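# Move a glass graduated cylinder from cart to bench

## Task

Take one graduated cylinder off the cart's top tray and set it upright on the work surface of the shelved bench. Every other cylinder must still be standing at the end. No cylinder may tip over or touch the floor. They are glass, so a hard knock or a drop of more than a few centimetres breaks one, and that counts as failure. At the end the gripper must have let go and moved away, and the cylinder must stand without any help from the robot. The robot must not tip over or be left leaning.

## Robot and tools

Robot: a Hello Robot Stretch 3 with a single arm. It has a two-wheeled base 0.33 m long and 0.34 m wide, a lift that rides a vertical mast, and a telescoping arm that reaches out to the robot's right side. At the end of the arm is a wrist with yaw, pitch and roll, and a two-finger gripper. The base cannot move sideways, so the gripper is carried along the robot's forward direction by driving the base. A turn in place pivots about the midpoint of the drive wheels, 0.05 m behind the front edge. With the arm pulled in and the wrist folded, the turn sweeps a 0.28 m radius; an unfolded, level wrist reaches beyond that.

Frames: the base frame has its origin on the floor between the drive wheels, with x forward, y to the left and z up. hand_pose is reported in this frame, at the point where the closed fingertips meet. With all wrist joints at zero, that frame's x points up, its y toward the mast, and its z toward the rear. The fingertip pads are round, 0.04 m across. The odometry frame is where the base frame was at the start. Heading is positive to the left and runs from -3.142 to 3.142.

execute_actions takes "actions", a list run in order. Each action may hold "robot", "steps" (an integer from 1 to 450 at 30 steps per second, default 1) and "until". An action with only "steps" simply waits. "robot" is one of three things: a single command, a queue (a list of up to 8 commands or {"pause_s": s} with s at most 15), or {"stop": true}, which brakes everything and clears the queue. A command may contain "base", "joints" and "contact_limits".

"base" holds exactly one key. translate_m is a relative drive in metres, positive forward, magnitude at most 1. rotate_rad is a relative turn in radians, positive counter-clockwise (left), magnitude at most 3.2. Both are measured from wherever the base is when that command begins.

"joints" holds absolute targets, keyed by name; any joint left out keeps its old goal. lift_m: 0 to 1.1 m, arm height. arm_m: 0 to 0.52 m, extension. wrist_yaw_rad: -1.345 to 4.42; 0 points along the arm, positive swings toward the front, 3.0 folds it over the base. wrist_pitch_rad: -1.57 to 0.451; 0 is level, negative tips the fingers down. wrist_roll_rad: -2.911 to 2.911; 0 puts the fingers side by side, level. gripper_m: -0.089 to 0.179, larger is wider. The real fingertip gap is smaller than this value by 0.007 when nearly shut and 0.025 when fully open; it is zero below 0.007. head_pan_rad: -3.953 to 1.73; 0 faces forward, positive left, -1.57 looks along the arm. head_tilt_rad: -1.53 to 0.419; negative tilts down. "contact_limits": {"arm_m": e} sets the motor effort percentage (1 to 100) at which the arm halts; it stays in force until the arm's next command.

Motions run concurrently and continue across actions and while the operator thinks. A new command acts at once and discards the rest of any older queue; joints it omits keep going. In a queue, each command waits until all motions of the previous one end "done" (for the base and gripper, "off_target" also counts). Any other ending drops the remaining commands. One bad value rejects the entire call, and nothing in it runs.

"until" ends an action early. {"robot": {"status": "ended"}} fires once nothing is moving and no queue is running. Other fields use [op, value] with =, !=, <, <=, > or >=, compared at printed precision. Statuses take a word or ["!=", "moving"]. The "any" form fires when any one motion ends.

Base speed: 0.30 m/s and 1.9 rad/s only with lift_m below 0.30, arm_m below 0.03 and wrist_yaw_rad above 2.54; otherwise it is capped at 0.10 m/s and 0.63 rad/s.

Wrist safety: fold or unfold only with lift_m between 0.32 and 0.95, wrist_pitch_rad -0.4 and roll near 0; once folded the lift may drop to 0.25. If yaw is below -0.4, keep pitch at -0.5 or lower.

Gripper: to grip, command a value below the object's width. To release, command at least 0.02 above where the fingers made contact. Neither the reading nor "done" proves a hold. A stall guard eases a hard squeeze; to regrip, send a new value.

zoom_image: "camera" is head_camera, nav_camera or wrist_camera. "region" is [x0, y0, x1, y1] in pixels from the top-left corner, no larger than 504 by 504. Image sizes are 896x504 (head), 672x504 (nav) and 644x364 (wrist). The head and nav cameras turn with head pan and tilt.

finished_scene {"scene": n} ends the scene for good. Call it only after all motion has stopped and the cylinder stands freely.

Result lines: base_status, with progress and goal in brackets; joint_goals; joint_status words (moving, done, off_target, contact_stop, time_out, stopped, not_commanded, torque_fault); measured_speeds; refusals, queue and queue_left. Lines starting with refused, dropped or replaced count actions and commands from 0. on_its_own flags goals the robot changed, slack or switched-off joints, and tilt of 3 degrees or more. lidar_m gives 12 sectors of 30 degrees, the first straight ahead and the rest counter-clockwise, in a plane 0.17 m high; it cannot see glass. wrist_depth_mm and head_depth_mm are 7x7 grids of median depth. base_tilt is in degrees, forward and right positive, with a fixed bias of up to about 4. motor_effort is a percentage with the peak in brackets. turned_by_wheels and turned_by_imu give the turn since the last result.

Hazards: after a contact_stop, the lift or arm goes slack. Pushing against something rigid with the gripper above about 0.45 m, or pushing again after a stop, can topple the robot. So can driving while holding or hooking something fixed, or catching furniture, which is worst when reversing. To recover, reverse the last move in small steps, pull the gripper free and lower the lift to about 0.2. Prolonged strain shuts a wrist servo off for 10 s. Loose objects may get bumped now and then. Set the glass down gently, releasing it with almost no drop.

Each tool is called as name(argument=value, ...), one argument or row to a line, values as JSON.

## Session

execute_actions(
  actions=[],
)

Scene clock: 0.00 s.
robot.base_odometry: x=+0.000 y=+0.000 heading=+0.000 (m, m, rad; robot's odometry frame)
robot.turned_by_wheels: +0.000 (rad since the last result)
robot.turned_by_imu: +0.000 (rad since the last result)
robot.base_tilt: forward=+1.2 right=-0.2 (deg)
robot.lidar_m: 1.96 2.03 2.09 1.20 1.06 1.07 1.26 1.46 1.63 1.97 2.09 1.82
robot.head_depth_mm: 1965 2118 2144 2151 2111 1918 1891 / 1977 2325 2327 2343 2270 2194 1904 / 1981 2545 2557 2584 2571 2549 1993 / 1993 2786 2851 2864 2883 2769 1982 / 2000 2903 2994 3030 3087 2813 1984 / 1913 2709 2758 2759 2804 2719 1955 / 2023 2408 2052 2537 2598 2467 1952
robot.base_status: not_commanded
robot.joint_positions: lift_m=+0.544 arm_m=-0.002 wrist_yaw_rad=+2.954 wrist_pitch_rad=-0.460 wrist_roll_rad=+0.002 gripper_m=+0.037 head_pan_rad=+0.015 head_tilt_rad=+0.011
robot.joint_goals: lift_m=+0.544 arm_m=-0.002 wrist_yaw_rad=+2.954 wrist_pitch_rad=-0.460 wrist_roll_rad=+0.002 gripper_m=+0.037 head_pan_rad=+0.015 head_tilt_rad=+0.011
robot.joint_status: lift_m=not_commanded arm_m=not_commanded wrist_yaw_rad=not_commanded wrist_pitch_rad=not_commanded wrist_roll_rad=not_commanded gripper_m=not_commanded head_pan_rad=not_commanded head_tilt_rad=not_commanded
robot.measured_speeds: translate_m=+0.000 rotate_rad=+0.000 lift_m=+0.000 arm_m=+0.000 wrist_yaw_rad=+0.000 wrist_pitch_rad=+0.000 wrist_roll_rad=+0.000 head_pan_rad=+0.000 head_tilt_rad=+0.000
robot: refusals=0 queue=idle queue_left=0
robot.motor_effort: left_wheel=+1 right_wheel=-1 lift_m=+26 arm_m=+0 wrist_yaw_rad=+0 wrist_pitch_rad=+6 wrist_roll_rad=+0 gripper_m=+0 head_pan_rad=+0 head_tilt_rad=+2 (%)
robot.hand_pose: x=+0.0195 y=+0.0717 z=+0.5474 quat_wxyz=(+0.225, +0.701, +0.096, +0.670) (m; robot's base frame)
robot.wrist_depth_mm: 796 - - - - - - / 842 - - - - - - / 894 - - - - - - / - - - - - - - / 924 903 948 941 936 941 944 / 787 784 - 807 829 802 801 / 686 688 694 692 680 705 703
pictures: head_camera (sideways: a quarter turn clockwise sets it upright), nav_camera (sideways: a quarter turn counterclockwise sets it upright), wrist_camera
camera_calibration (this result's frames):
head_camera: T_world_to_cam=[[-0.0428667, -0.0333884, -0.998523, 1.32221], [0.0163924, 0.999283, -0.0341175, 0.0504238], [0.998946, -0.0178307, -0.0422887, 0.0102393], [0, 0, 0, 1]] pos_world=[0.0456236, -0.00605872, 1.32241]
nav_camera: T_world_to_cam=[[-0.0330671, -0.00996677, 0.999403, -1.25781], [-0.0161102, -0.999815, -0.0105039, 0.071187], [0.999323, -0.0164479, 0.0329005, -0.0885081], [0, 0, 0, 1]] pos_world=[0.0480029, 0.0571818, 1.26072]
wrist_camera: T_world_to_cam=[[0.990059, -0.140092, 0.0125673, -0.0157634], [-0.0703602, -0.570647, -0.818176, 0.524433], [0.121791, 0.809158, -0.574831, 0.415663], [0, 0, 0, 1]] pos_world=[0.00188187, -0.0392786, 0.668212]
Images, in order (width x height): head_camera 896x504, nav_camera 672x504, wrist_camera 644x364.

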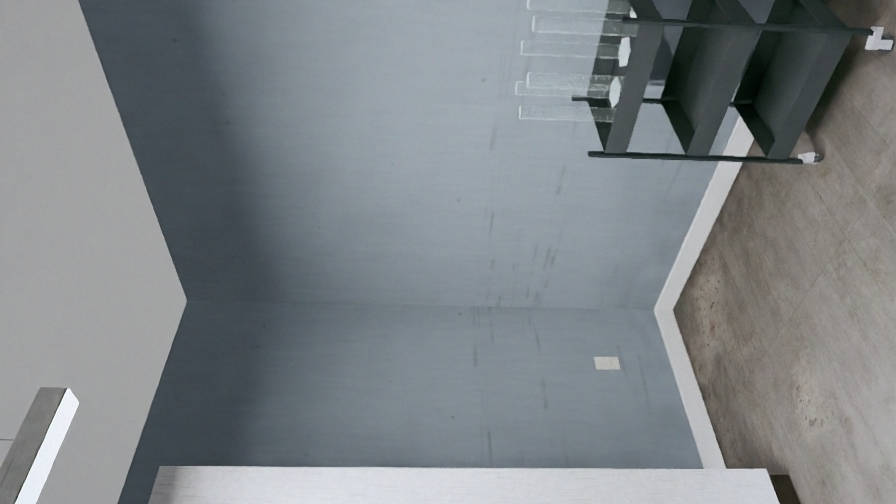

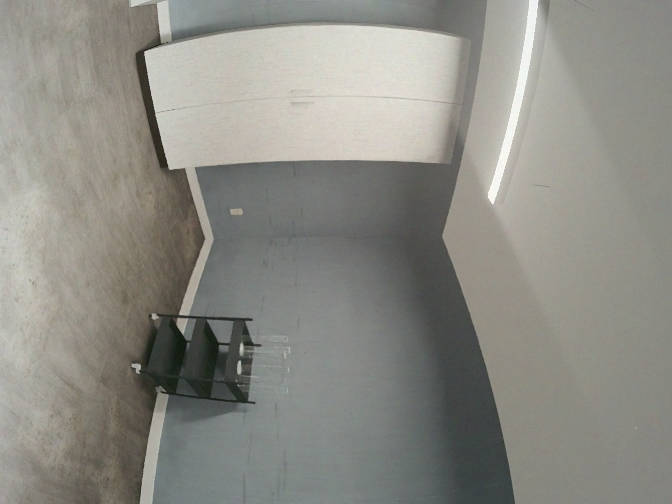

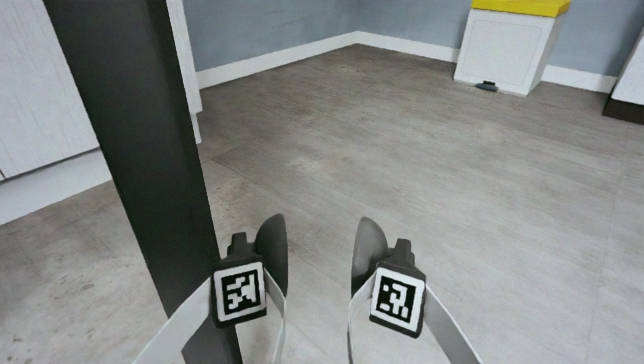

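execute_actions(
  actions=[
    {"robot":[{"base":{"rotate_rad":-0.13},"joints":{"head_pan_rad":-2.2,"head_tilt_rad":-0.3,"lift_m":0.28,"wrist_pitch_rad":-0.4}},{"base":{"translate_m":1}}],"steps":450,"until":{"robot":{"x":[">",0.4]}}},
    {"robot":[{"base":{"translate_m":0.985}},{"base":{"rotate_rad":0.9},"joints":{"head_pan_rad":-3.0}}],"steps":450,"until":{"robot":{"status":"ended"}}},
  ],
)

execute_actions(
  actions=[
    {"robot":{"joints":{"lift_m":0.75,"head_pan_rad":-1.6,"head_tilt_rad":-0.6,"gripper_m":0.1}},"steps":450,"until":{"robot":{"lift_m":[">",0.36]}}},
    {"robot":{"joints":{"wrist_yaw_rad":0}},"steps":450,"until":{"robot":{"wrist_yaw_rad":["<",1.2]}}},
    {"robot":{"joints":{"wrist_pitch_rad":0.025}},"steps":450,"until":{"robot":{"status":"ended"}}},
  ],
)

Scene clock: 12.60 s.
robot.base_odometry: x=+1.378 y=-0.180 heading=+0.770 (m, m, rad; robot's odometry frame)
robot.turned_by_wheels: +0.770 (rad since the last result)
robot.turned_by_imu: +0.781 (rad since the last result)
robot.base_tilt: forward=+1.1 right=-0.5 (deg)
robot.lidar_m: 1.14 1.20 1.77 2.14 2.21 2.61 2.40 1.42 1.06 0.60 0.63 1.50
robot.head_depth_mm: 2520 2700 2757 3026 2424 1787 1426 / 2557 2752 2889 3089 2401 1789 1417 / 2600 2799 2885 3155 2386 1780 1414 / 2686 2836 2995 3143 2363 1764 1412 / 2690 2868 3084 3226 2365 1766 1404 / 2597 2736 2841 2907 2345 1753 1395 / 2004 2057 2147 2222 2165 1745 1395
robot.base_status: done (rotate_rad +0.8998 of +0.9000)
robot.joint_positions: lift_m=+0.281 arm_m=-0.002 wrist_yaw_rad=+2.954 wrist_pitch_rad=-0.422 wrist_roll_rad=+0.002 gripper_m=+0.037 head_pan_rad=-2.993 head_tilt_rad=-0.297
robot.joint_goals: lift_m=+0.280 arm_m=-0.002 wrist_yaw_rad=+2.954 wrist_pitch_rad=-0.400 wrist_roll_rad=+0.002 gripper_m=+0.037 head_pan_rad=-3.000 head_tilt_rad=-0.300
robot.joint_status: lift_m=done arm_m=not_commanded wrist_yaw_rad=not_commanded wrist_pitch_rad=done wrist_roll_rad=not_commanded gripper_m=not_commanded head_pan_rad=done head_tilt_rad=done
robot.measured_speeds: translate_m=+0.000 rotate_rad=+0.000 lift_m=+0.000 arm_m=+0.000 wrist_yaw_rad=+0.000 wrist_pitch_rad=+0.000 wrist_roll_rad=+0.000 head_pan_rad=+0.000 head_tilt_rad=+0.000
robot: refusals=0 queue=done queue_left=0
robot.motor_effort: left_wheel=-4(16) right_wheel=+2(7) lift_m=+11(27) arm_m=+0(0) wrist_yaw_rad=-1(0) wrist_pitch_rad=+9(10) wrist_roll_rad=+0(0) gripper_m=-1(0) head_pan_rad=-4(46) head_tilt_rad=-3(33) (%)
robot.hand_pose: x=+0.0204 y=+0.0766 z=+0.2925 quat_wxyz=(+0.213, +0.703, +0.083, +0.674) (m; robot's base frame)
robot.wrist_depth_mm: - - - - - - - / - - - - - - - / 930 - 970 - - - - / 715 - 742 747 748 761 762 / 591 598 622 609 612 609 628 / 495 500 - 523 524 513 520 / 445 - - - 431 443 447
pictures: head_camera (sideways: a quarter turn clockwise sets it upright), nav_camera (sideways: a quarter turn counterclockwise sets it upright), wrist_camera
camera_calibration (this result's frames):
head_camera: T_world_to_cam=[[0.335425, 0.0833463, -0.938373, 1.2412], [0.128566, -0.990809, -0.0420473, 0.0600479], [-0.933253, -0.106539, -0.343057, 0.413515], [0, 0, 0, 1]] pos_world=[-0.0381349, 0.000102084, 1.30909]
nav_camera: T_world_to_cam=[[-0.269772, -0.0308356, 0.96243, -1.20783], [-0.115524, 0.993305, -0.000556852, 0.0588413], [-0.955969, -0.111334, -0.271528, 0.319703], [0, 0, 0, 1]] pos_world=[-0.013416, -0.0600978, 1.2493]
wrist_camera: T_world_to_cam=[[0.989967, -0.140569, 0.0143511, -0.0132732], [-0.0644128, -0.539349, -0.839615, 0.322547], [0.125764, 0.830267, -0.542992, 0.254027], [0, 0, 0, 1]] pos_world=[0.00196867, -0.0388103, 0.408941]
Images, in order (width x height): head_camera 896x504, nav_camera 672x504, wrist_camera 644x364.

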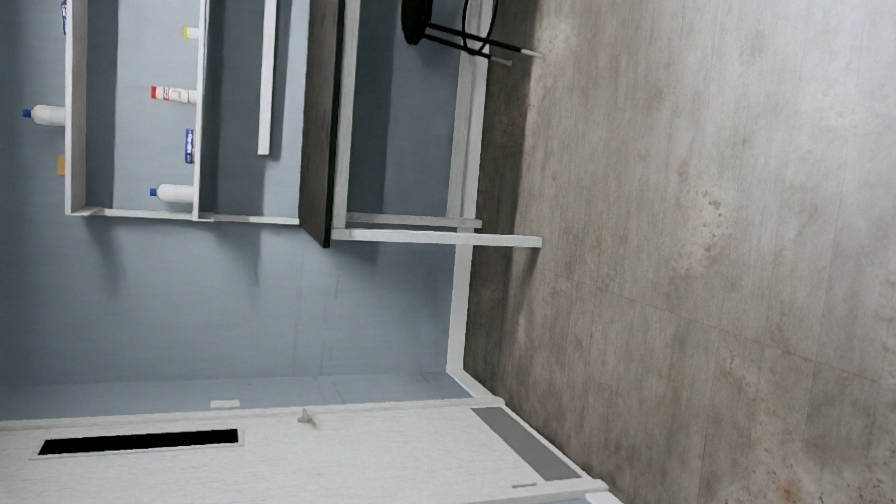

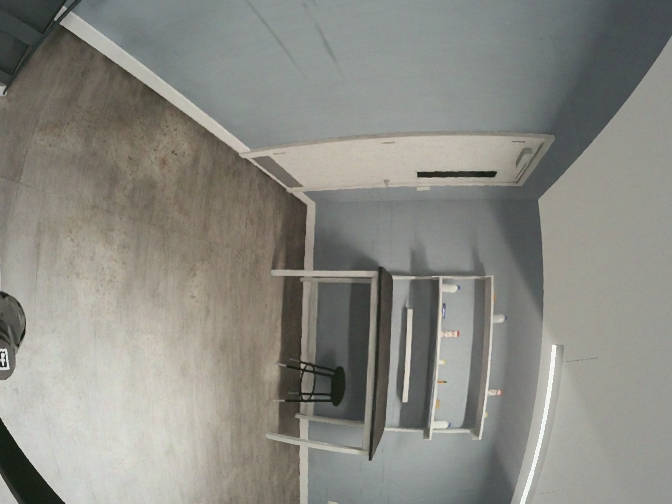

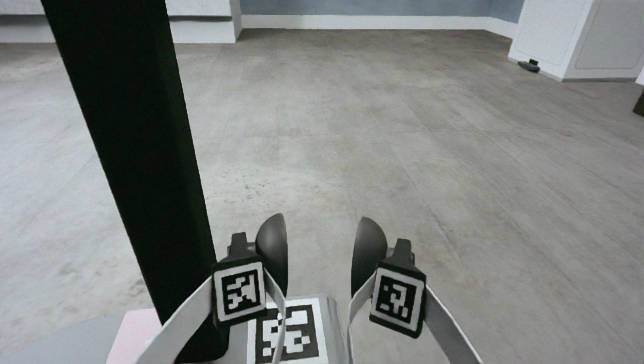

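Scene clock: 17.60 s.
robot.base_odometry: x=+1.378 y=-0.180 heading=+0.770 (m, m, rad; robot's odometry frame)
robot.turned_by_wheels: +0.000 (rad since the last result)
robot.turned_by_imu: +0.001 (rad since the last result)
robot.base_tilt: forward=+1.2 right=-0.3 (deg)
robot.lidar_m: 1.14 1.19 1.77 2.14 2.21 2.62 2.39 1.42 1.06 0.60 0.63 1.51
robot.head_depth_mm: 856 961 1092 1255 1494 1396 1216 / 856 958 1085 1250 1482 1390 1237 / 853 952 1083 1248 1454 1384 1237 / 847 950 1075 1012 1059 999 - / 848 947 1072 1019 890 1031 1159 / 843 940 1066 1005 1052 1095 1169 / 841 937 1060 996 1040 1077 1160
robot.base_status: done (rotate_rad +0.8998 of +0.9000)
robot.joint_positions: lift_m=+0.749 arm_m=-0.002 wrist_yaw_rad=+0.003 wrist_pitch_rad=+0.000 wrist_roll_rad=+0.002 gripper_m=+0.100 head_pan_rad=-1.607 head_tilt_rad=-0.592
robot.joint_goals: lift_m=+0.750 arm_m=-0.002 wrist_yaw_rad=+0.000 wrist_pitch_rad=+0.025 wrist_roll_rad=+0.002 gripper_m=+0.100 head_pan_rad=-1.600 head_tilt_rad=-0.600
robot.joint_status: lift_m=done arm_m=not_commanded wrist_yaw_rad=done wrist_pitch_rad=done wrist_roll_rad=not_commanded gripper_m=done head_pan_rad=done head_tilt_rad=done
robot.measured_speeds: translate_m=+0.000 rotate_rad=+0.000 lift_m=+0.000 arm_m=+0.000 wrist_yaw_rad=+0.000 wrist_pitch_rad=+0.000 wrist_roll_rad=+0.000 head_pan_rad=+0.000 head_tilt_rad=+0.000
robot: refusals=0 queue=done queue_left=0
robot.motor_effort: left_wheel=-4(4) right_wheel=+2(2) lift_m=+40(43) arm_m=+0(1) wrist_yaw_rad=-3(2) wrist_pitch_rad=+11(11) wrist_roll_rad=+0(0) gripper_m=+0(86) head_pan_rad=+3(43) head_tilt_rad=-5(34) (%)
robot.hand_pose: x=-0.0206 y=-0.3996 z=+0.8639 quat_wxyz=(+0.707, +0.001, -0.708, +0.001) (m; robot's base frame)
robot.wrist_depth_mm: 776 755 749 726 725 702 700 / 784 781 762 758 741 721 715 / 802 795 794 766 756 745 725 / 833 803 793 769 767 756 742 / 832 834 698 702 783 769 763 / 397 513 566 576 579 778 770 / 398 395 389 383 380 806 790
pictures: head_camera (sideways: a quarter turn clockwise sets it upright), nav_camera (sideways: a quarter turn counterclockwise sets it upright), wrist_camera
camera_calibration (this result's frames):
head_camera: T_world_to_cam=[[-0.010833, 0.602913, -0.797734, 1.05988], [0.998025, -0.0428496, -0.0459378, 0.0597922], [-0.061879, -0.796656, -0.601258, 0.744166], [0, 0, 0, 1]] pos_world=[-0.0021441, -0.0436095, 1.29568]
nav_camera: T_world_to_cam=[[-0.0290709, -0.538853, 0.841898, -1.05203], [-0.997649, 0.067938, 0.00903439, 0.0517371], [-0.0620651, -0.839656, -0.539561, 0.663043], [0, 0, 0, 1]] pos_world=[0.0621837, -0.0136791, 1.24299]
wrist_camera: T_world_to_cam=[[-0.998696, -0.0397235, 0.0320712, -0.0638045], [-0.0377068, 0.150394, -0.987907, 0.94704], [0.0344198, -0.987828, -0.151696, -0.101598], [0, 0, 0, 1]] pos_world=[-0.0245145, -0.245325, 0.922221]
Images, in order (width x height): head_camera 896x504, nav_camera 672x504, wrist_camera 644x364.

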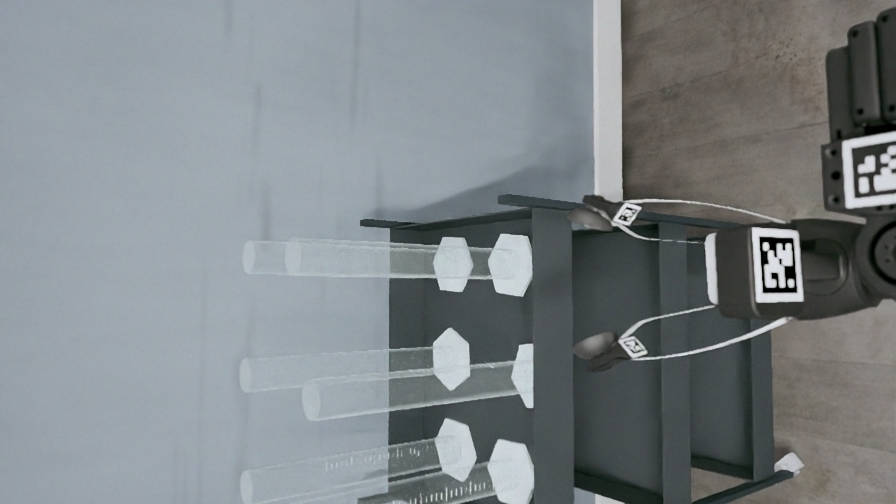

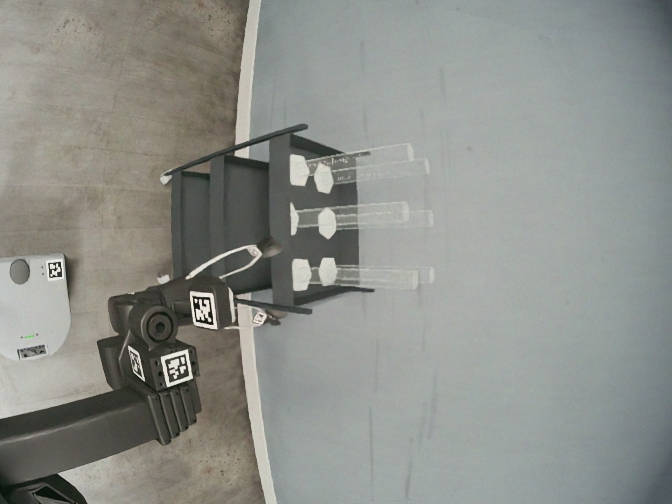

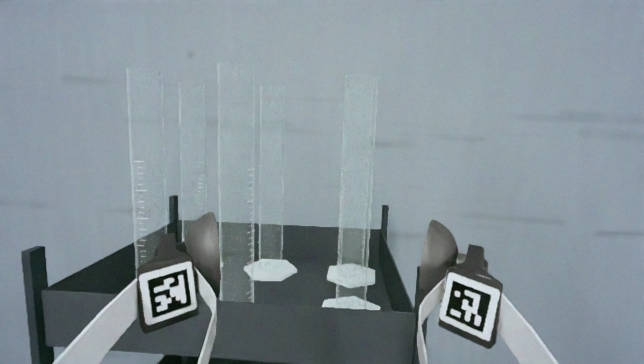

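execute_actions(
  actions=[
    {"robot":{"base":{"translate_m":-0.028},"joints":{"arm_m":0.24}},"steps":450,"until":{"robot":{"status":"ended"}}},
  ],
)

Scene clock: 20.90 s.
robot.base_odometry: x=+1.358 y=-0.199 heading=+0.770 (m, m, rad; robot's odometry frame)
robot.turned_by_wheels: +0.000 (rad since the last result)
robot.turned_by_imu: +0.001 (rad since the last result)
robot.base_tilt: forward=+1.2 right=-0.2 (deg)
robot.lidar_m: 1.17 1.22 1.79 2.13 2.23 2.60 2.38 1.42 1.06 0.59 0.62 1.51
robot.head_depth_mm: 857 959 1092 1259 1489 1390 1203 / 853 955 1085 1252 1446 - - / 851 952 1083 1218 - 1349 1180 / 847 947 1070 1059 - 1177 1175 / 845 944 1067 1031 1058 1107 1168 / 841 940 1063 1002 1052 1095 1171 / 838 937 1059 993 1041 1087 1159
robot.base_status: done (translate_m -0.0280 of -0.0280)
robot.joint_positions: lift_m=+0.749 arm_m=+0.240 wrist_yaw_rad=+0.002 wrist_pitch_rad=+0.000 wrist_roll_rad=+0.002 gripper_m=+0.100 head_pan_rad=-1.607 head_tilt_rad=-0.592
robot.joint_goals: lift_m=+0.750 arm_m=+0.240 wrist_yaw_rad=+0.000 wrist_pitch_rad=+0.025 wrist_roll_rad=+0.002 gripper_m=+0.100 head_pan_rad=-1.600 head_tilt_rad=-0.600
robot.joint_status: lift_m=done arm_m=done wrist_yaw_rad=done wrist_pitch_rad=done wrist_roll_rad=not_commanded gripper_m=done head_pan_rad=done head_tilt_rad=done
robot.measured_speeds: translate_m=+0.000 rotate_rad=+0.000 lift_m=+0.000 arm_m=+0.000 wrist_yaw_rad=+0.000 wrist_pitch_rad=+0.000 wrist_roll_rad=+0.000 head_pan_rad=+0.000 head_tilt_rad=+0.000
robot: refusals=0 queue=done queue_left=0
robot.motor_effort: left_wheel=-4(10) right_wheel=+2(2) lift_m=+40(40) arm_m=+2(3) wrist_yaw_rad=-2(3) wrist_pitch_rad=+11(11) wrist_roll_rad=+0(1) gripper_m=+1(1) head_pan_rad=+4(3) head_tilt_rad=-5(6) (%)
robot.hand_pose: x=-0.0210 y=-0.6409 z=+0.8639 quat_wxyz=(+0.707, +0.001, -0.708, +0.000) (m; robot's base frame)
robot.wrist_depth_mm: 533 533 521 511 503 491 491 / 555 546 537 520 517 504 501 / 563 543 540 535 529 516 506 / 570 566 550 553 533 535 518 / 591 581 563 557 547 545 526 / 470 479 472 464 558 550 542 / 404 401 414 430 569 566 554
pictures: head_camera (sideways: a quarter turn clockwise sets it upright), nav_camera (sideways: a quarter turn counterclockwise sets it upright), wrist_camera
camera_calibration (this result's frames):
head_camera: T_world_to_cam=[[-0.0108988, 0.603132, -0.797567, 1.05966], [0.998031, -0.0427146, -0.0459397, 0.0597945], [-0.0617755, -0.796497, -0.601479, 0.744453], [0, 0, 0, 1]] pos_world=[-0.0021387, -0.0436087, 1.29567]
nav_camera: T_world_to_cam=[[-0.0290134, -0.53909, 0.841748, -1.05184], [-0.997657, 0.0678133, 0.00904317, 0.0517258], [-0.0619568, -0.839514, -0.539795, 0.663346], [0, 0, 0, 1]] pos_world=[0.062186, -0.0136559, 1.24299]
wrist_camera: T_world_to_cam=[[-0.998747, -0.0384211, 0.0320756, -0.0728939], [-0.037511, 0.150327, -0.987924, 0.983324], [0.0331353, -0.987889, -0.15158, -0.340118], [0, 0, 0, 1]] pos_world=[-0.0246471, -0.48662, 0.922233]
Images, in order (width x height): head_camera 896x504, nav_camera 672x504, wrist_camera 644x364.

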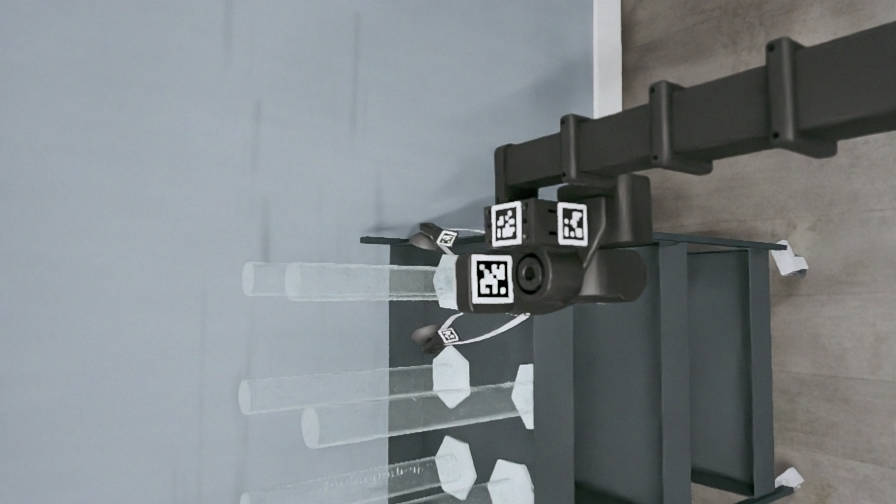

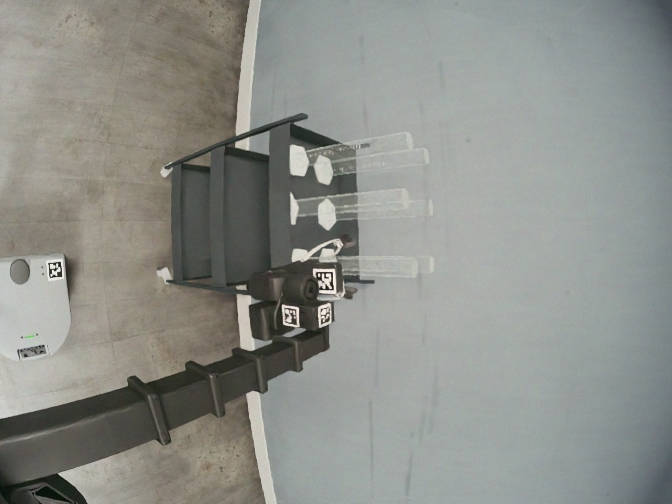

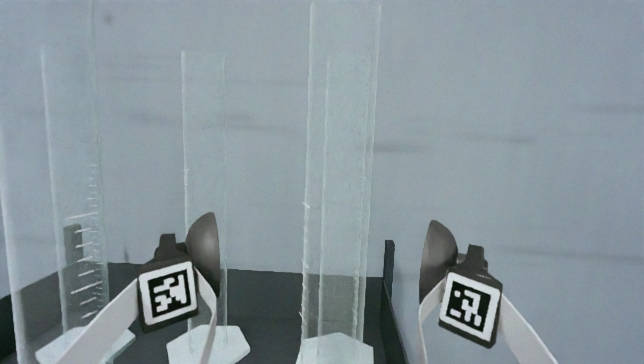

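execute_actions(
  actions=[
    {"robot":[{"base":{"translate_m":-0.005},"joints":{"arm_m":0.302}},{"joints":{"gripper_m":-0.01}},{"joints":{"lift_m":0.775}}],"steps":450,"until":{"robot":{"status":"ended"}}},
  ],
)

Scene clock: 25.03 s.
robot.base_odometry: x=+1.354 y=-0.203 heading=+0.770 (m, m, rad; robot's odometry frame)
robot.turned_by_wheels: +0.000 (rad since the last result)
robot.turned_by_imu: +0.001 (rad since the last result)
robot.base_tilt: forward=+1.1 right=-0.5 (deg)
robot.lidar_m: 1.18 1.23 1.79 2.14 2.22 2.59 2.37 1.42 1.06 0.59 0.62 1.50
robot.head_depth_mm: 856 959 1087 1259 1487 1432 1242 / 853 955 1085 1246 1446 - - / 851 955 1078 1193 1515 1377 1181 / 848 948 1074 - 1098 1178 1173 / 846 946 1067 1018 1058 1106 1172 / 841 941 1063 1005 1052 1096 1170 / 839 936 1061 993 1045 1085 1156
robot.base_status: done (translate_m -0.0050 of -0.0050)
robot.joint_positions: lift_m=+0.774 arm_m=+0.302 wrist_yaw_rad=-0.001 wrist_pitch_rad=-0.014 wrist_roll_rad=+0.002 gripper_m=-0.009 head_pan_rad=-1.607 head_tilt_rad=-0.592
robot.joint_goals: lift_m=+0.775 arm_m=+0.302 wrist_yaw_rad=+0.000 wrist_pitch_rad=+0.025 wrist_roll_rad=+0.002 gripper_m=-0.010 head_pan_rad=-1.600 head_tilt_rad=-0.600
robot.joint_status: lift_m=done arm_m=done wrist_yaw_rad=done wrist_pitch_rad=done wrist_roll_rad=not_commanded gripper_m=done head_pan_rad=done head_tilt_rad=done
robot.measured_speeds: translate_m=+0.000 rotate_rad=+0.000 lift_m=+0.000 arm_m=+0.000 wrist_yaw_rad=+0.000 wrist_pitch_rad=+0.000 wrist_roll_rad=+0.000 head_pan_rad=+0.000 head_tilt_rad=+0.000
robot: refusals=0 queue=done queue_left=0
robot.motor_effort: left_wheel=-4(9) right_wheel=+2(2) lift_m=+42(41) arm_m=+2(2) wrist_yaw_rad=+0(2) wrist_pitch_rad=+17(18) wrist_roll_rad=+0(0) gripper_m=-17(100) head_pan_rad=+4(3) head_tilt_rad=-6(5) (%)
robot.hand_pose: x=-0.0216 y=-0.7025 z=+0.8852 quat_wxyz=(+0.707, +0.005, -0.708, -0.006) (m; robot's base frame)
robot.wrist_depth_mm: 473 470 460 453 445 441 430 / 482 484 472 462 453 449 441 / 497 491 481 475 468 458 451 / 507 504 491 489 473 468 459 / 520 516 505 492 487 476 471 / 475 524 - 508 494 485 485 / 417 420 413 412 515 499 498
pictures: head_camera (sideways: a quarter turn clockwise sets it upright), nav_camera (sideways: a quarter turn counterclockwise sets it upright), wrist_camera
camera_calibration (this result's frames):
head_camera: T_world_to_cam=[[-0.010899, 0.603134, -0.797565, 1.05966], [0.998031, -0.0427141, -0.0459397, 0.0597945], [-0.061775, -0.796495, -0.601481, 0.744455], [0, 0, 0, 1]] pos_world=[-0.00213868, -0.0436087, 1.29567]
nav_camera: T_world_to_cam=[[-0.0290132, -0.539092, 0.841747, -1.05184], [-0.997657, 0.0678129, 0.00904323, 0.0517257], [-0.0619564, -0.839513, -0.539796, 0.663348], [0, 0, 0, 1]] pos_world=[0.062186, -0.0136558, 1.24299]
wrist_camera: T_world_to_cam=[[-0.998844, -0.0362576, 0.0315474, -0.0746292], [-0.0371056, 0.16459, -0.985664, 1.02158], [0.0305455, -0.985696, -0.165745, -0.383736], [0, 0, 0, 1]] pos_world=[-0.024915, -0.549095, 0.945691]
Images, in order (width x height): head_camera 896x504, nav_camera 672x504, wrist_camera 644x364.

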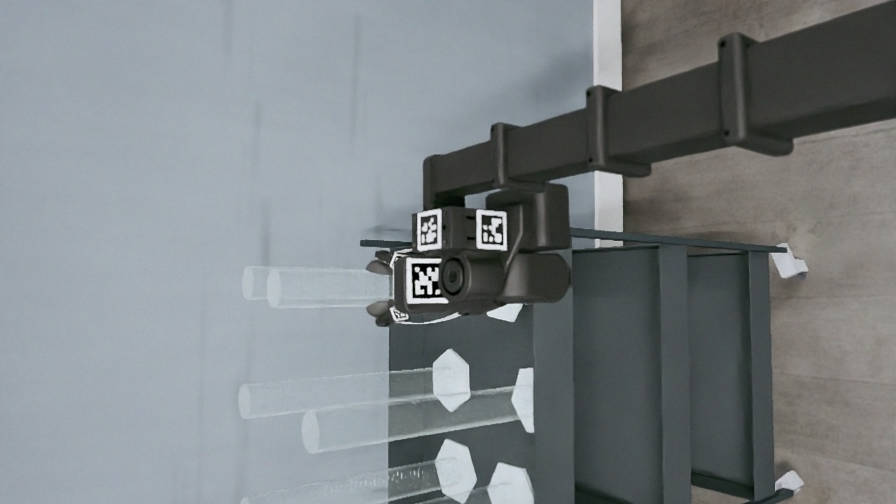

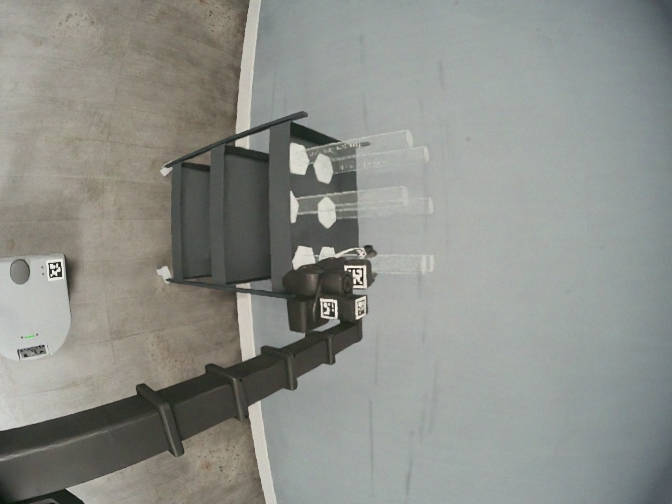

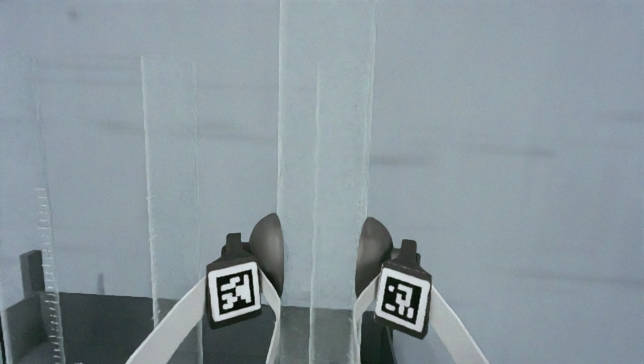

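execute_actions(
  actions=[
    {"robot":{"joints":{"lift_m":1.06}},"steps":450,"until":{"robot":{"lift_m":[">",0.92]}}},
    {"robot":{"base":{"translate_m":-1},"joints":{"arm_m":0.15,"wrist_pitch_rad":0.04,"head_tilt_rad":-0.45}},"steps":450,"until":{"robot":{"translate_m":["<",-0.64]}}},
    {"robot":[{"base":{"translate_m":-1}},{"base":{"rotate_rad":-1.57}}],"steps":450,"until":{"robot":{"status":"ended"}}},
    {"steps":100,"until":{"robot":{"status":"ended"}}},
  ],
)

Scene clock: 48.63 s.
robot.base_odometry: x=+0.174 y=-1.347 heading=-0.800 (m, m, rad; robot's odometry frame)
robot.turned_by_wheels: -1.570 (rad since the last result)
robot.turned_by_imu: -1.582 (rad since the last result)
robot.base_tilt: forward=+1.2 right=-0.3 (deg)
robot.lidar_m: 0.96 1.03 1.43 2.80 2.93 2.23 2.17 1.39 1.04 0.74 1.33 0.99
robot.head_depth_mm: 1229 1301 1136 824 1773 1535 1272 / 1225 - - 813 1798 1532 1265 / 1220 - - 812 1758 1523 1267 / 1219 1294 - - 1742 1516 1259 / 1209 1301 1082 802 1712 1505 1253 / 1172 1304 1155 806 1723 1378 1199 / 1200 1307 1440 833 1735 1496 1241
robot.base_status: done (rotate_rad -1.5698 of -1.5700)
robot.joint_positions: lift_m=+1.059 arm_m=+0.150 wrist_yaw_rad=-0.001 wrist_pitch_rad=-0.007 wrist_roll_rad=+0.002 gripper_m=-0.009 head_pan_rad=-1.607 head_tilt_rad=-0.458
robot.joint_goals: lift_m=+1.060 arm_m=+0.150 wrist_yaw_rad=+0.000 wrist_pitch_rad=+0.040 wrist_roll_rad=+0.002 gripper_m=-0.010 head_pan_rad=-1.600 head_tilt_rad=-0.450
robot.joint_status: lift_m=done arm_m=done wrist_yaw_rad=done wrist_pitch_rad=done wrist_roll_rad=not_commanded gripper_m=done head_pan_rad=done head_tilt_rad=done
robot.measured_speeds: translate_m=+0.000 rotate_rad=+0.000 lift_m=+0.000 arm_m=+0.000 wrist_yaw_rad=+0.000 wrist_pitch_rad=+0.000 wrist_roll_rad=+0.000 head_pan_rad=+0.000 head_tilt_rad=+0.000
robot: refusals=0 queue=done queue_left=0
robot.motor_effort: left_wheel=+5(10) right_wheel=-3(7) lift_m=+42(44) arm_m=-3(2) wrist_yaw_rad=+0(0) wrist_pitch_rad=+20(23) wrist_roll_rad=+1(0) gripper_m=-16(17) head_pan_rad=+3(3) head_tilt_rad=+5(21) (%)
robot.hand_pose: x=-0.0216 y=-0.5513 z=+1.1719 quat_wxyz=(+0.707, +0.003, -0.708, -0.003) (m; robot's base frame)
robot.wrist_depth_mm: - - - - - 967 935 / - - - - 900 859 798 / - - - - - - - / - - - - - - - / - - - - - - - / - - - 680 740 714 722 / - - 509 518 503 532 540
pictures: head_camera (sideways: a quarter turn clockwise sets it upright), nav_camera (sideways: a quarter turn counterclockwise sets it upright), wrist_camera
camera_calibration (this result's frames):
head_camera: T_world_to_cam=[[-0.0150383, 0.490506, -0.871308, 1.15584], [0.997815, -0.0487113, -0.0446439, 0.0581168], [-0.0643406, -0.870075, -0.488702, 0.597741], [0, 0, 0, 1]] pos_world=[-0.00214898, -0.0440351, 1.3018]
nav_camera: T_world_to_cam=[[-0.0246875, -0.4211, 0.906678, -1.13655], [-0.997631, 0.0686249, 0.00470834, 0.0573679], [-0.0642034, -0.904414, -0.421797, 0.509824], [0, 0, 0, 1]] pos_world=[0.0619059, -0.0214462, 1.24526]
wrist_camera: T_world_to_cam=[[-0.998843, -0.0360588, 0.0318035, -0.0783792], [-0.0371157, 0.157796, -0.986774, 1.27691], [0.0305634, -0.986813, -0.158952, -0.195744], [0, 0, 0, 1]] pos_world=[-0.0249127, -0.397479, 1.2314]
Images, in order (width x height): head_camera 896x504, nav_camera 672x504, wrist_camera 644x364.

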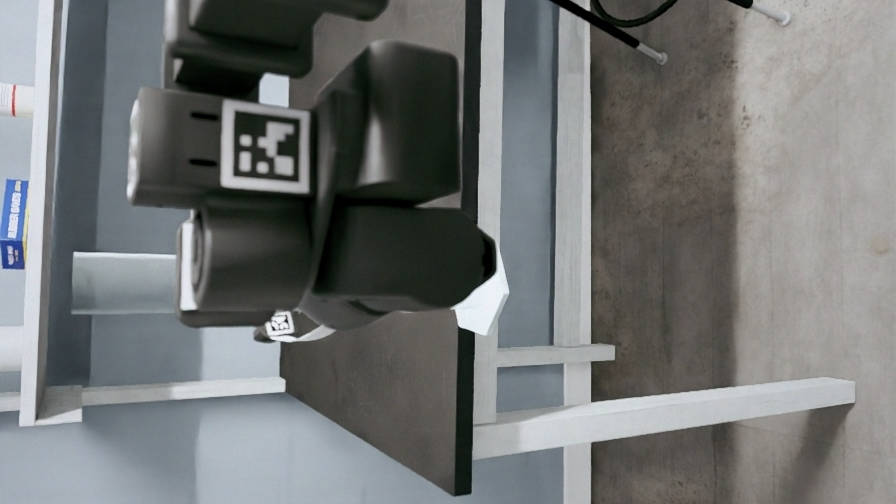

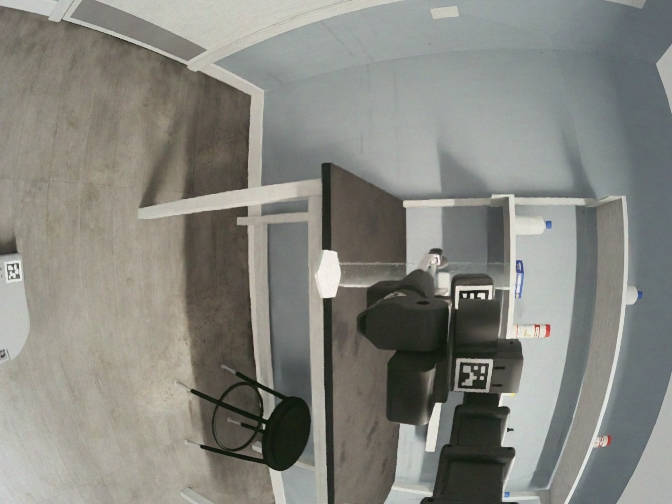

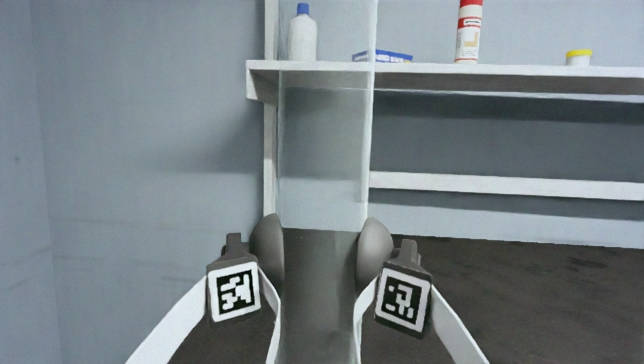

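execute_actions(
  actions=[
    {"robot":[{"joints":{"arm_m":0.44}},{"joints":{"lift_m":1.018}}],"steps":450,"until":{"robot":{"status":"ended"}}},
    {"robot":[{"joints":{"lift_m":1.009}},{"joints":{"lift_m":1.0}},{"joints":{"lift_m":0.992}},{"joints":{"lift_m":0.984}}],"steps":100,"until":{"robot":{"wrist_pitch_rad":[">",-0.002]}}},
    {"robot":{"joints":{"head_tilt_rad":-0.45}},"steps":30,"until":{"robot":{"status":"ended"}}},
  ],
)

Scene clock: 54.93 s.
robot.base_odometry: x=+0.174 y=-1.347 heading=-0.800 (m, m, rad; robot's odometry frame)
robot.turned_by_wheels: +0.000 (rad since the last result)
robot.turned_by_imu: +0.001 (rad since the last result)
robot.base_tilt: forward=+1.0 right=-0.3 (deg)
robot.lidar_m: 0.96 1.03 1.44 2.81 2.93 2.23 2.17 1.39 1.04 0.74 1.33 0.99
robot.head_depth_mm: 1227 1327 1424 - 1737 1540 1269 / 1226 1315 - 813 1797 1527 1264 / 1220 1299 1038 816 1762 1523 1261 / 1213 1302 - 810 1739 1515 1261 / 1208 1308 1082 810 1710 1510 1257 / 1189 1305 1149 804 1720 1372 1200 / 1198 1312 1445 837 1743 1495 1242
robot.base_status: done (rotate_rad -1.5698 of -1.5700)
robot.joint_positions: lift_m=+1.001 arm_m=+0.440 wrist_yaw_rad=-0.001 wrist_pitch_rad=+0.006 wrist_roll_rad=+0.002 gripper_m=-0.009 head_pan_rad=-1.607 head_tilt_rad=-0.458
robot.joint_goals: lift_m=+1.000 arm_m=+0.440 wrist_yaw_rad=+0.000 wrist_pitch_rad=+0.040 wrist_roll_rad=+0.002 gripper_m=-0.010 head_pan_rad=-1.600 head_tilt_rad=-0.450
robot.joint_status: lift_m=done arm_m=done wrist_yaw_rad=done wrist_pitch_rad=done wrist_roll_rad=not_commanded gripper_m=done head_pan_rad=done head_tilt_rad=done
robot.measured_speeds: translate_m=+0.000 rotate_rad=+0.000 lift_m=+0.000 arm_m=+0.000 wrist_yaw_rad=+0.000 wrist_pitch_rad=+0.000 wrist_roll_rad=+0.000 head_pan_rad=+0.000 head_tilt_rad=+0.000
robot: refusals=0 queue=done queue_left=0
robot.motor_effort: left_wheel=+5(5) right_wheel=-3(3) lift_m=+11(41) arm_m=+2(2) wrist_yaw_rad=+0(0) wrist_pitch_rad=+15(20) wrist_roll_rad=+0(0) gripper_m=-17(17) head_pan_rad=+3(4) head_tilt_rad=+5(5) (%)
robot.hand_pose: x=-0.0216 y=-0.8410 z=+1.1168 quat_wxyz=(+0.707, -0.002, -0.708, +0.001) (m; robot's base frame)
robot.wrist_depth_mm: 772 765 535 568 548 529 523 / 791 788 757 744 727 735 720 / 800 787 778 778 752 729 737 / 819 827 785 789 761 703 745 / 841 826 808 786 779 774 769 / 857 836 - 574 619 599 616 / 876 855 420 435 419 447 453
pictures: head_camera (sideways: a quarter turn clockwise sets it upright), nav_camera (sideways: a quarter turn counterclockwise sets it upright), wrist_camera
camera_calibration (this result's frames):
head_camera: T_world_to_cam=[[-0.0150389, 0.490487, -0.871318, 1.15585], [0.997815, -0.0487123, -0.0446436, 0.0581164], [-0.0643411, -0.870086, -0.488683, 0.597717], [0, 0, 0, 1]] pos_world=[-0.00214899, -0.0440351, 1.3018]
nav_camera: T_world_to_cam=[[-0.0246868, -0.421081, 0.906687, -1.13656], [-0.997631, 0.0686252, 0.00470765, 0.0573688], [-0.0642039, -0.904423, -0.421777, 0.509799], [0, 0, 0, 1]] pos_world=[0.0619058, -0.0214474, 1.24526]
wrist_camera: T_world_to_cam=[[-0.998843, -0.0356468, 0.0322699, -0.0872461], [-0.0371196, 0.14505, -0.988728, 1.25967], [0.0305643, -0.988782, -0.146205, -0.506278], [0, 0, 0, 1]] pos_world=[-0.0249126, -0.686424, 1.17427]
Images, in order (width x height): head_camera 896x504, nav_camera 672x504, wrist_camera 644x364.

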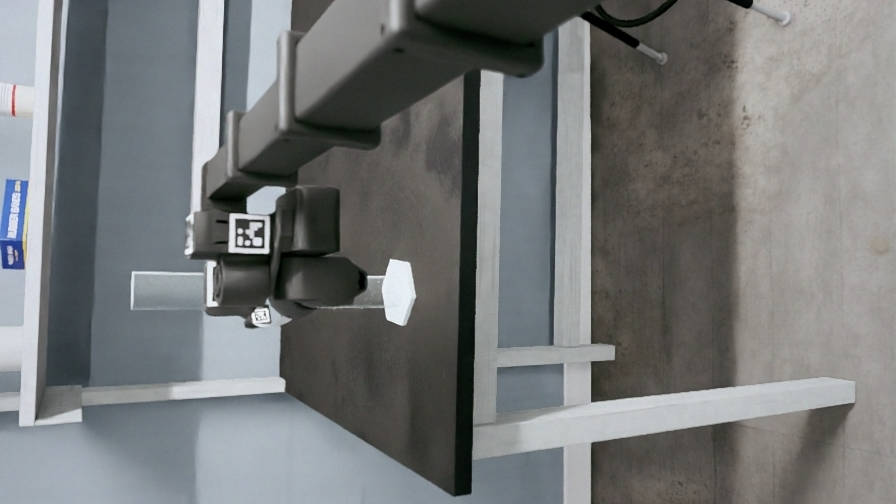

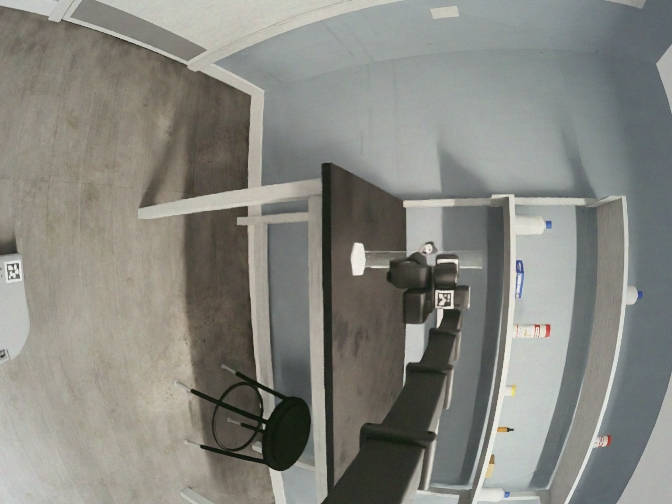

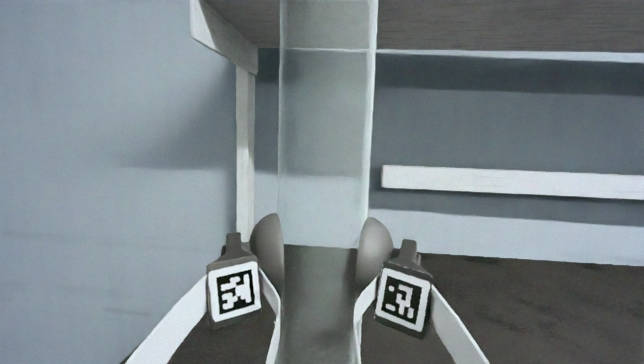

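execute_actions(
  actions=[
    {"robot":[{"joints":{"gripper_m":0.11}},{"joints":{"arm_m":0.08}}],"steps":450,"until":{"robot":{"status":"ended"}}},
  ],
)

Scene clock: 60.67 s.
robot.base_odometry: x=+0.174 y=-1.347 heading=-0.800 (m, m, rad; robot's odometry frame)
robot.turned_by_wheels: +0.000 (rad since the last result)
robot.turned_by_imu: +0.001 (rad since the last result)
robot.base_tilt: forward=+1.2 right=-0.3 (deg)
robot.lidar_m: 0.96 1.03 1.43 2.80 2.93 2.24 2.17 1.39 1.04 0.74 1.33 0.99
robot.head_depth_mm: 1233 1327 1283 - - 1454 1271 / 1224 1327 1318 - - 1438 1267 / 1223 1301 1303 - - 1438 1262 / 1212 1314 1338 - - 1434 1261 / 1210 1323 1262 802 1702 1488 1252 / 1164 1302 1249 807 1719 1383 1203 / 1198 1307 1443 837 1744 1491 1240
robot.base_status: done (rotate_rad -1.5699 of -1.5700)
robot.joint_positions: lift_m=+1.001 arm_m=+0.080 wrist_yaw_rad=-0.001 wrist_pitch_rad=+0.015 wrist_roll_rad=+0.002 gripper_m=+0.110 head_pan_rad=-1.607 head_tilt_rad=-0.457
robot.joint_goals: lift_m=+1.000 arm_m=+0.080 wrist_yaw_rad=+0.000 wrist_pitch_rad=+0.040 wrist_roll_rad=+0.002 gripper_m=+0.110 head_pan_rad=-1.600 head_tilt_rad=-0.450
robot.joint_status: lift_m=done arm_m=done wrist_yaw_rad=done wrist_pitch_rad=done wrist_roll_rad=not_commanded gripper_m=done head_pan_rad=done head_tilt_rad=done
robot.measured_speeds: translate_m=+0.000 rotate_rad=+0.000 lift_m=+0.000 arm_m=+0.000 wrist_yaw_rad=+0.000 wrist_pitch_rad=+0.000 wrist_roll_rad=+0.000 head_pan_rad=+0.000 head_tilt_rad=+0.000
robot: refusals=0 queue=done queue_left=0
robot.motor_effort: left_wheel=+5(5) right_wheel=-3(3) lift_m=+11(11) arm_m=-3(2) wrist_yaw_rad=+0(1) wrist_pitch_rad=+11(15) wrist_roll_rad=+0(0) gripper_m=-1(87) head_pan_rad=+4(3) head_tilt_rad=+4(4) (%)
robot.hand_pose: x=-0.0216 y=-0.4819 z=+1.1191 quat_wxyz=(+0.707, -0.005, -0.708, +0.005) (m; robot's base frame)
robot.wrist_depth_mm: - - - - - - - / - - - - 937 886 861 / - - - - - - - / - - - - - - - / - - - 906 940 - - / - - 585 597 609 661 638 / - 431 437 446 449 433 465
pictures: head_camera (sideways: a quarter turn clockwise sets it upright), nav_camera (sideways: a quarter turn counterclockwise sets it upright), wrist_camera
camera_calibration (this result's frames):
head_camera: T_world_to_cam=[[-0.0150701, 0.490455, -0.871336, 1.15588], [0.997818, -0.0486527, -0.0446431, 0.0581158], [-0.0642883, -0.870107, -0.488651, 0.597675], [0, 0, 0, 1]] pos_world=[-0.00214628, -0.0440356, 1.30181]
nav_camera: T_world_to_cam=[[-0.0246598, -0.421049, 0.906703, -1.13658], [-0.997636, 0.0685641, 0.00470647, 0.0573703], [-0.0641489, -0.904443, -0.421745, 0.509756], [0, 0, 0, 1]] pos_world=[0.0619071, -0.021446, 1.24526]
wrist_camera: T_world_to_cam=[[-0.998843, -0.0353513, 0.0326081, -0.074754], [-0.0371327, 0.135985, -0.990015, 1.20697], [0.0305641, -0.99008, -0.13714, -0.161554], [0, 0, 0, 1]] pos_world=[-0.0249118, -0.326723, 1.1752]
Images, in order (width x height): head_camera 896x504, nav_camera 672x504, wrist_camera 644x364.

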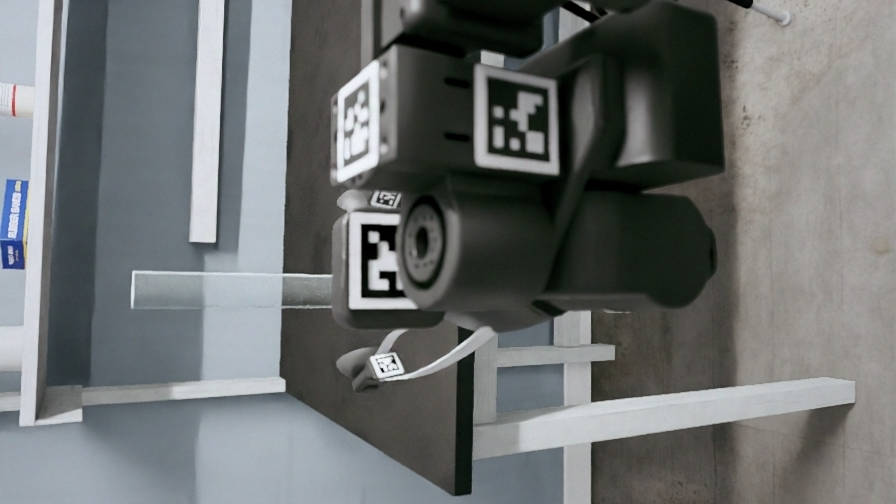

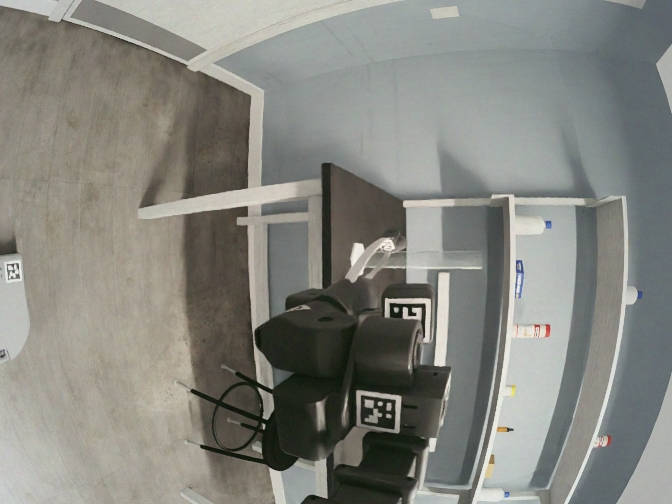

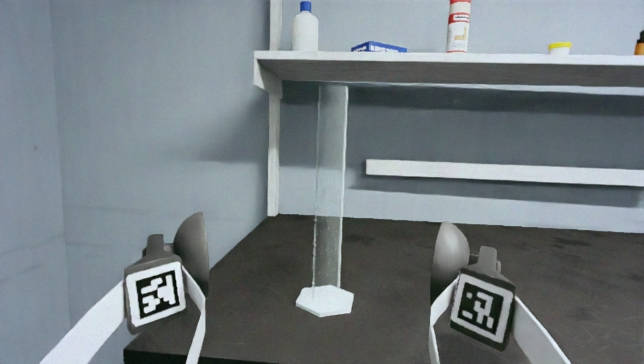

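finished_scene(
  scene=2,
)

The scene is finished: the task was done.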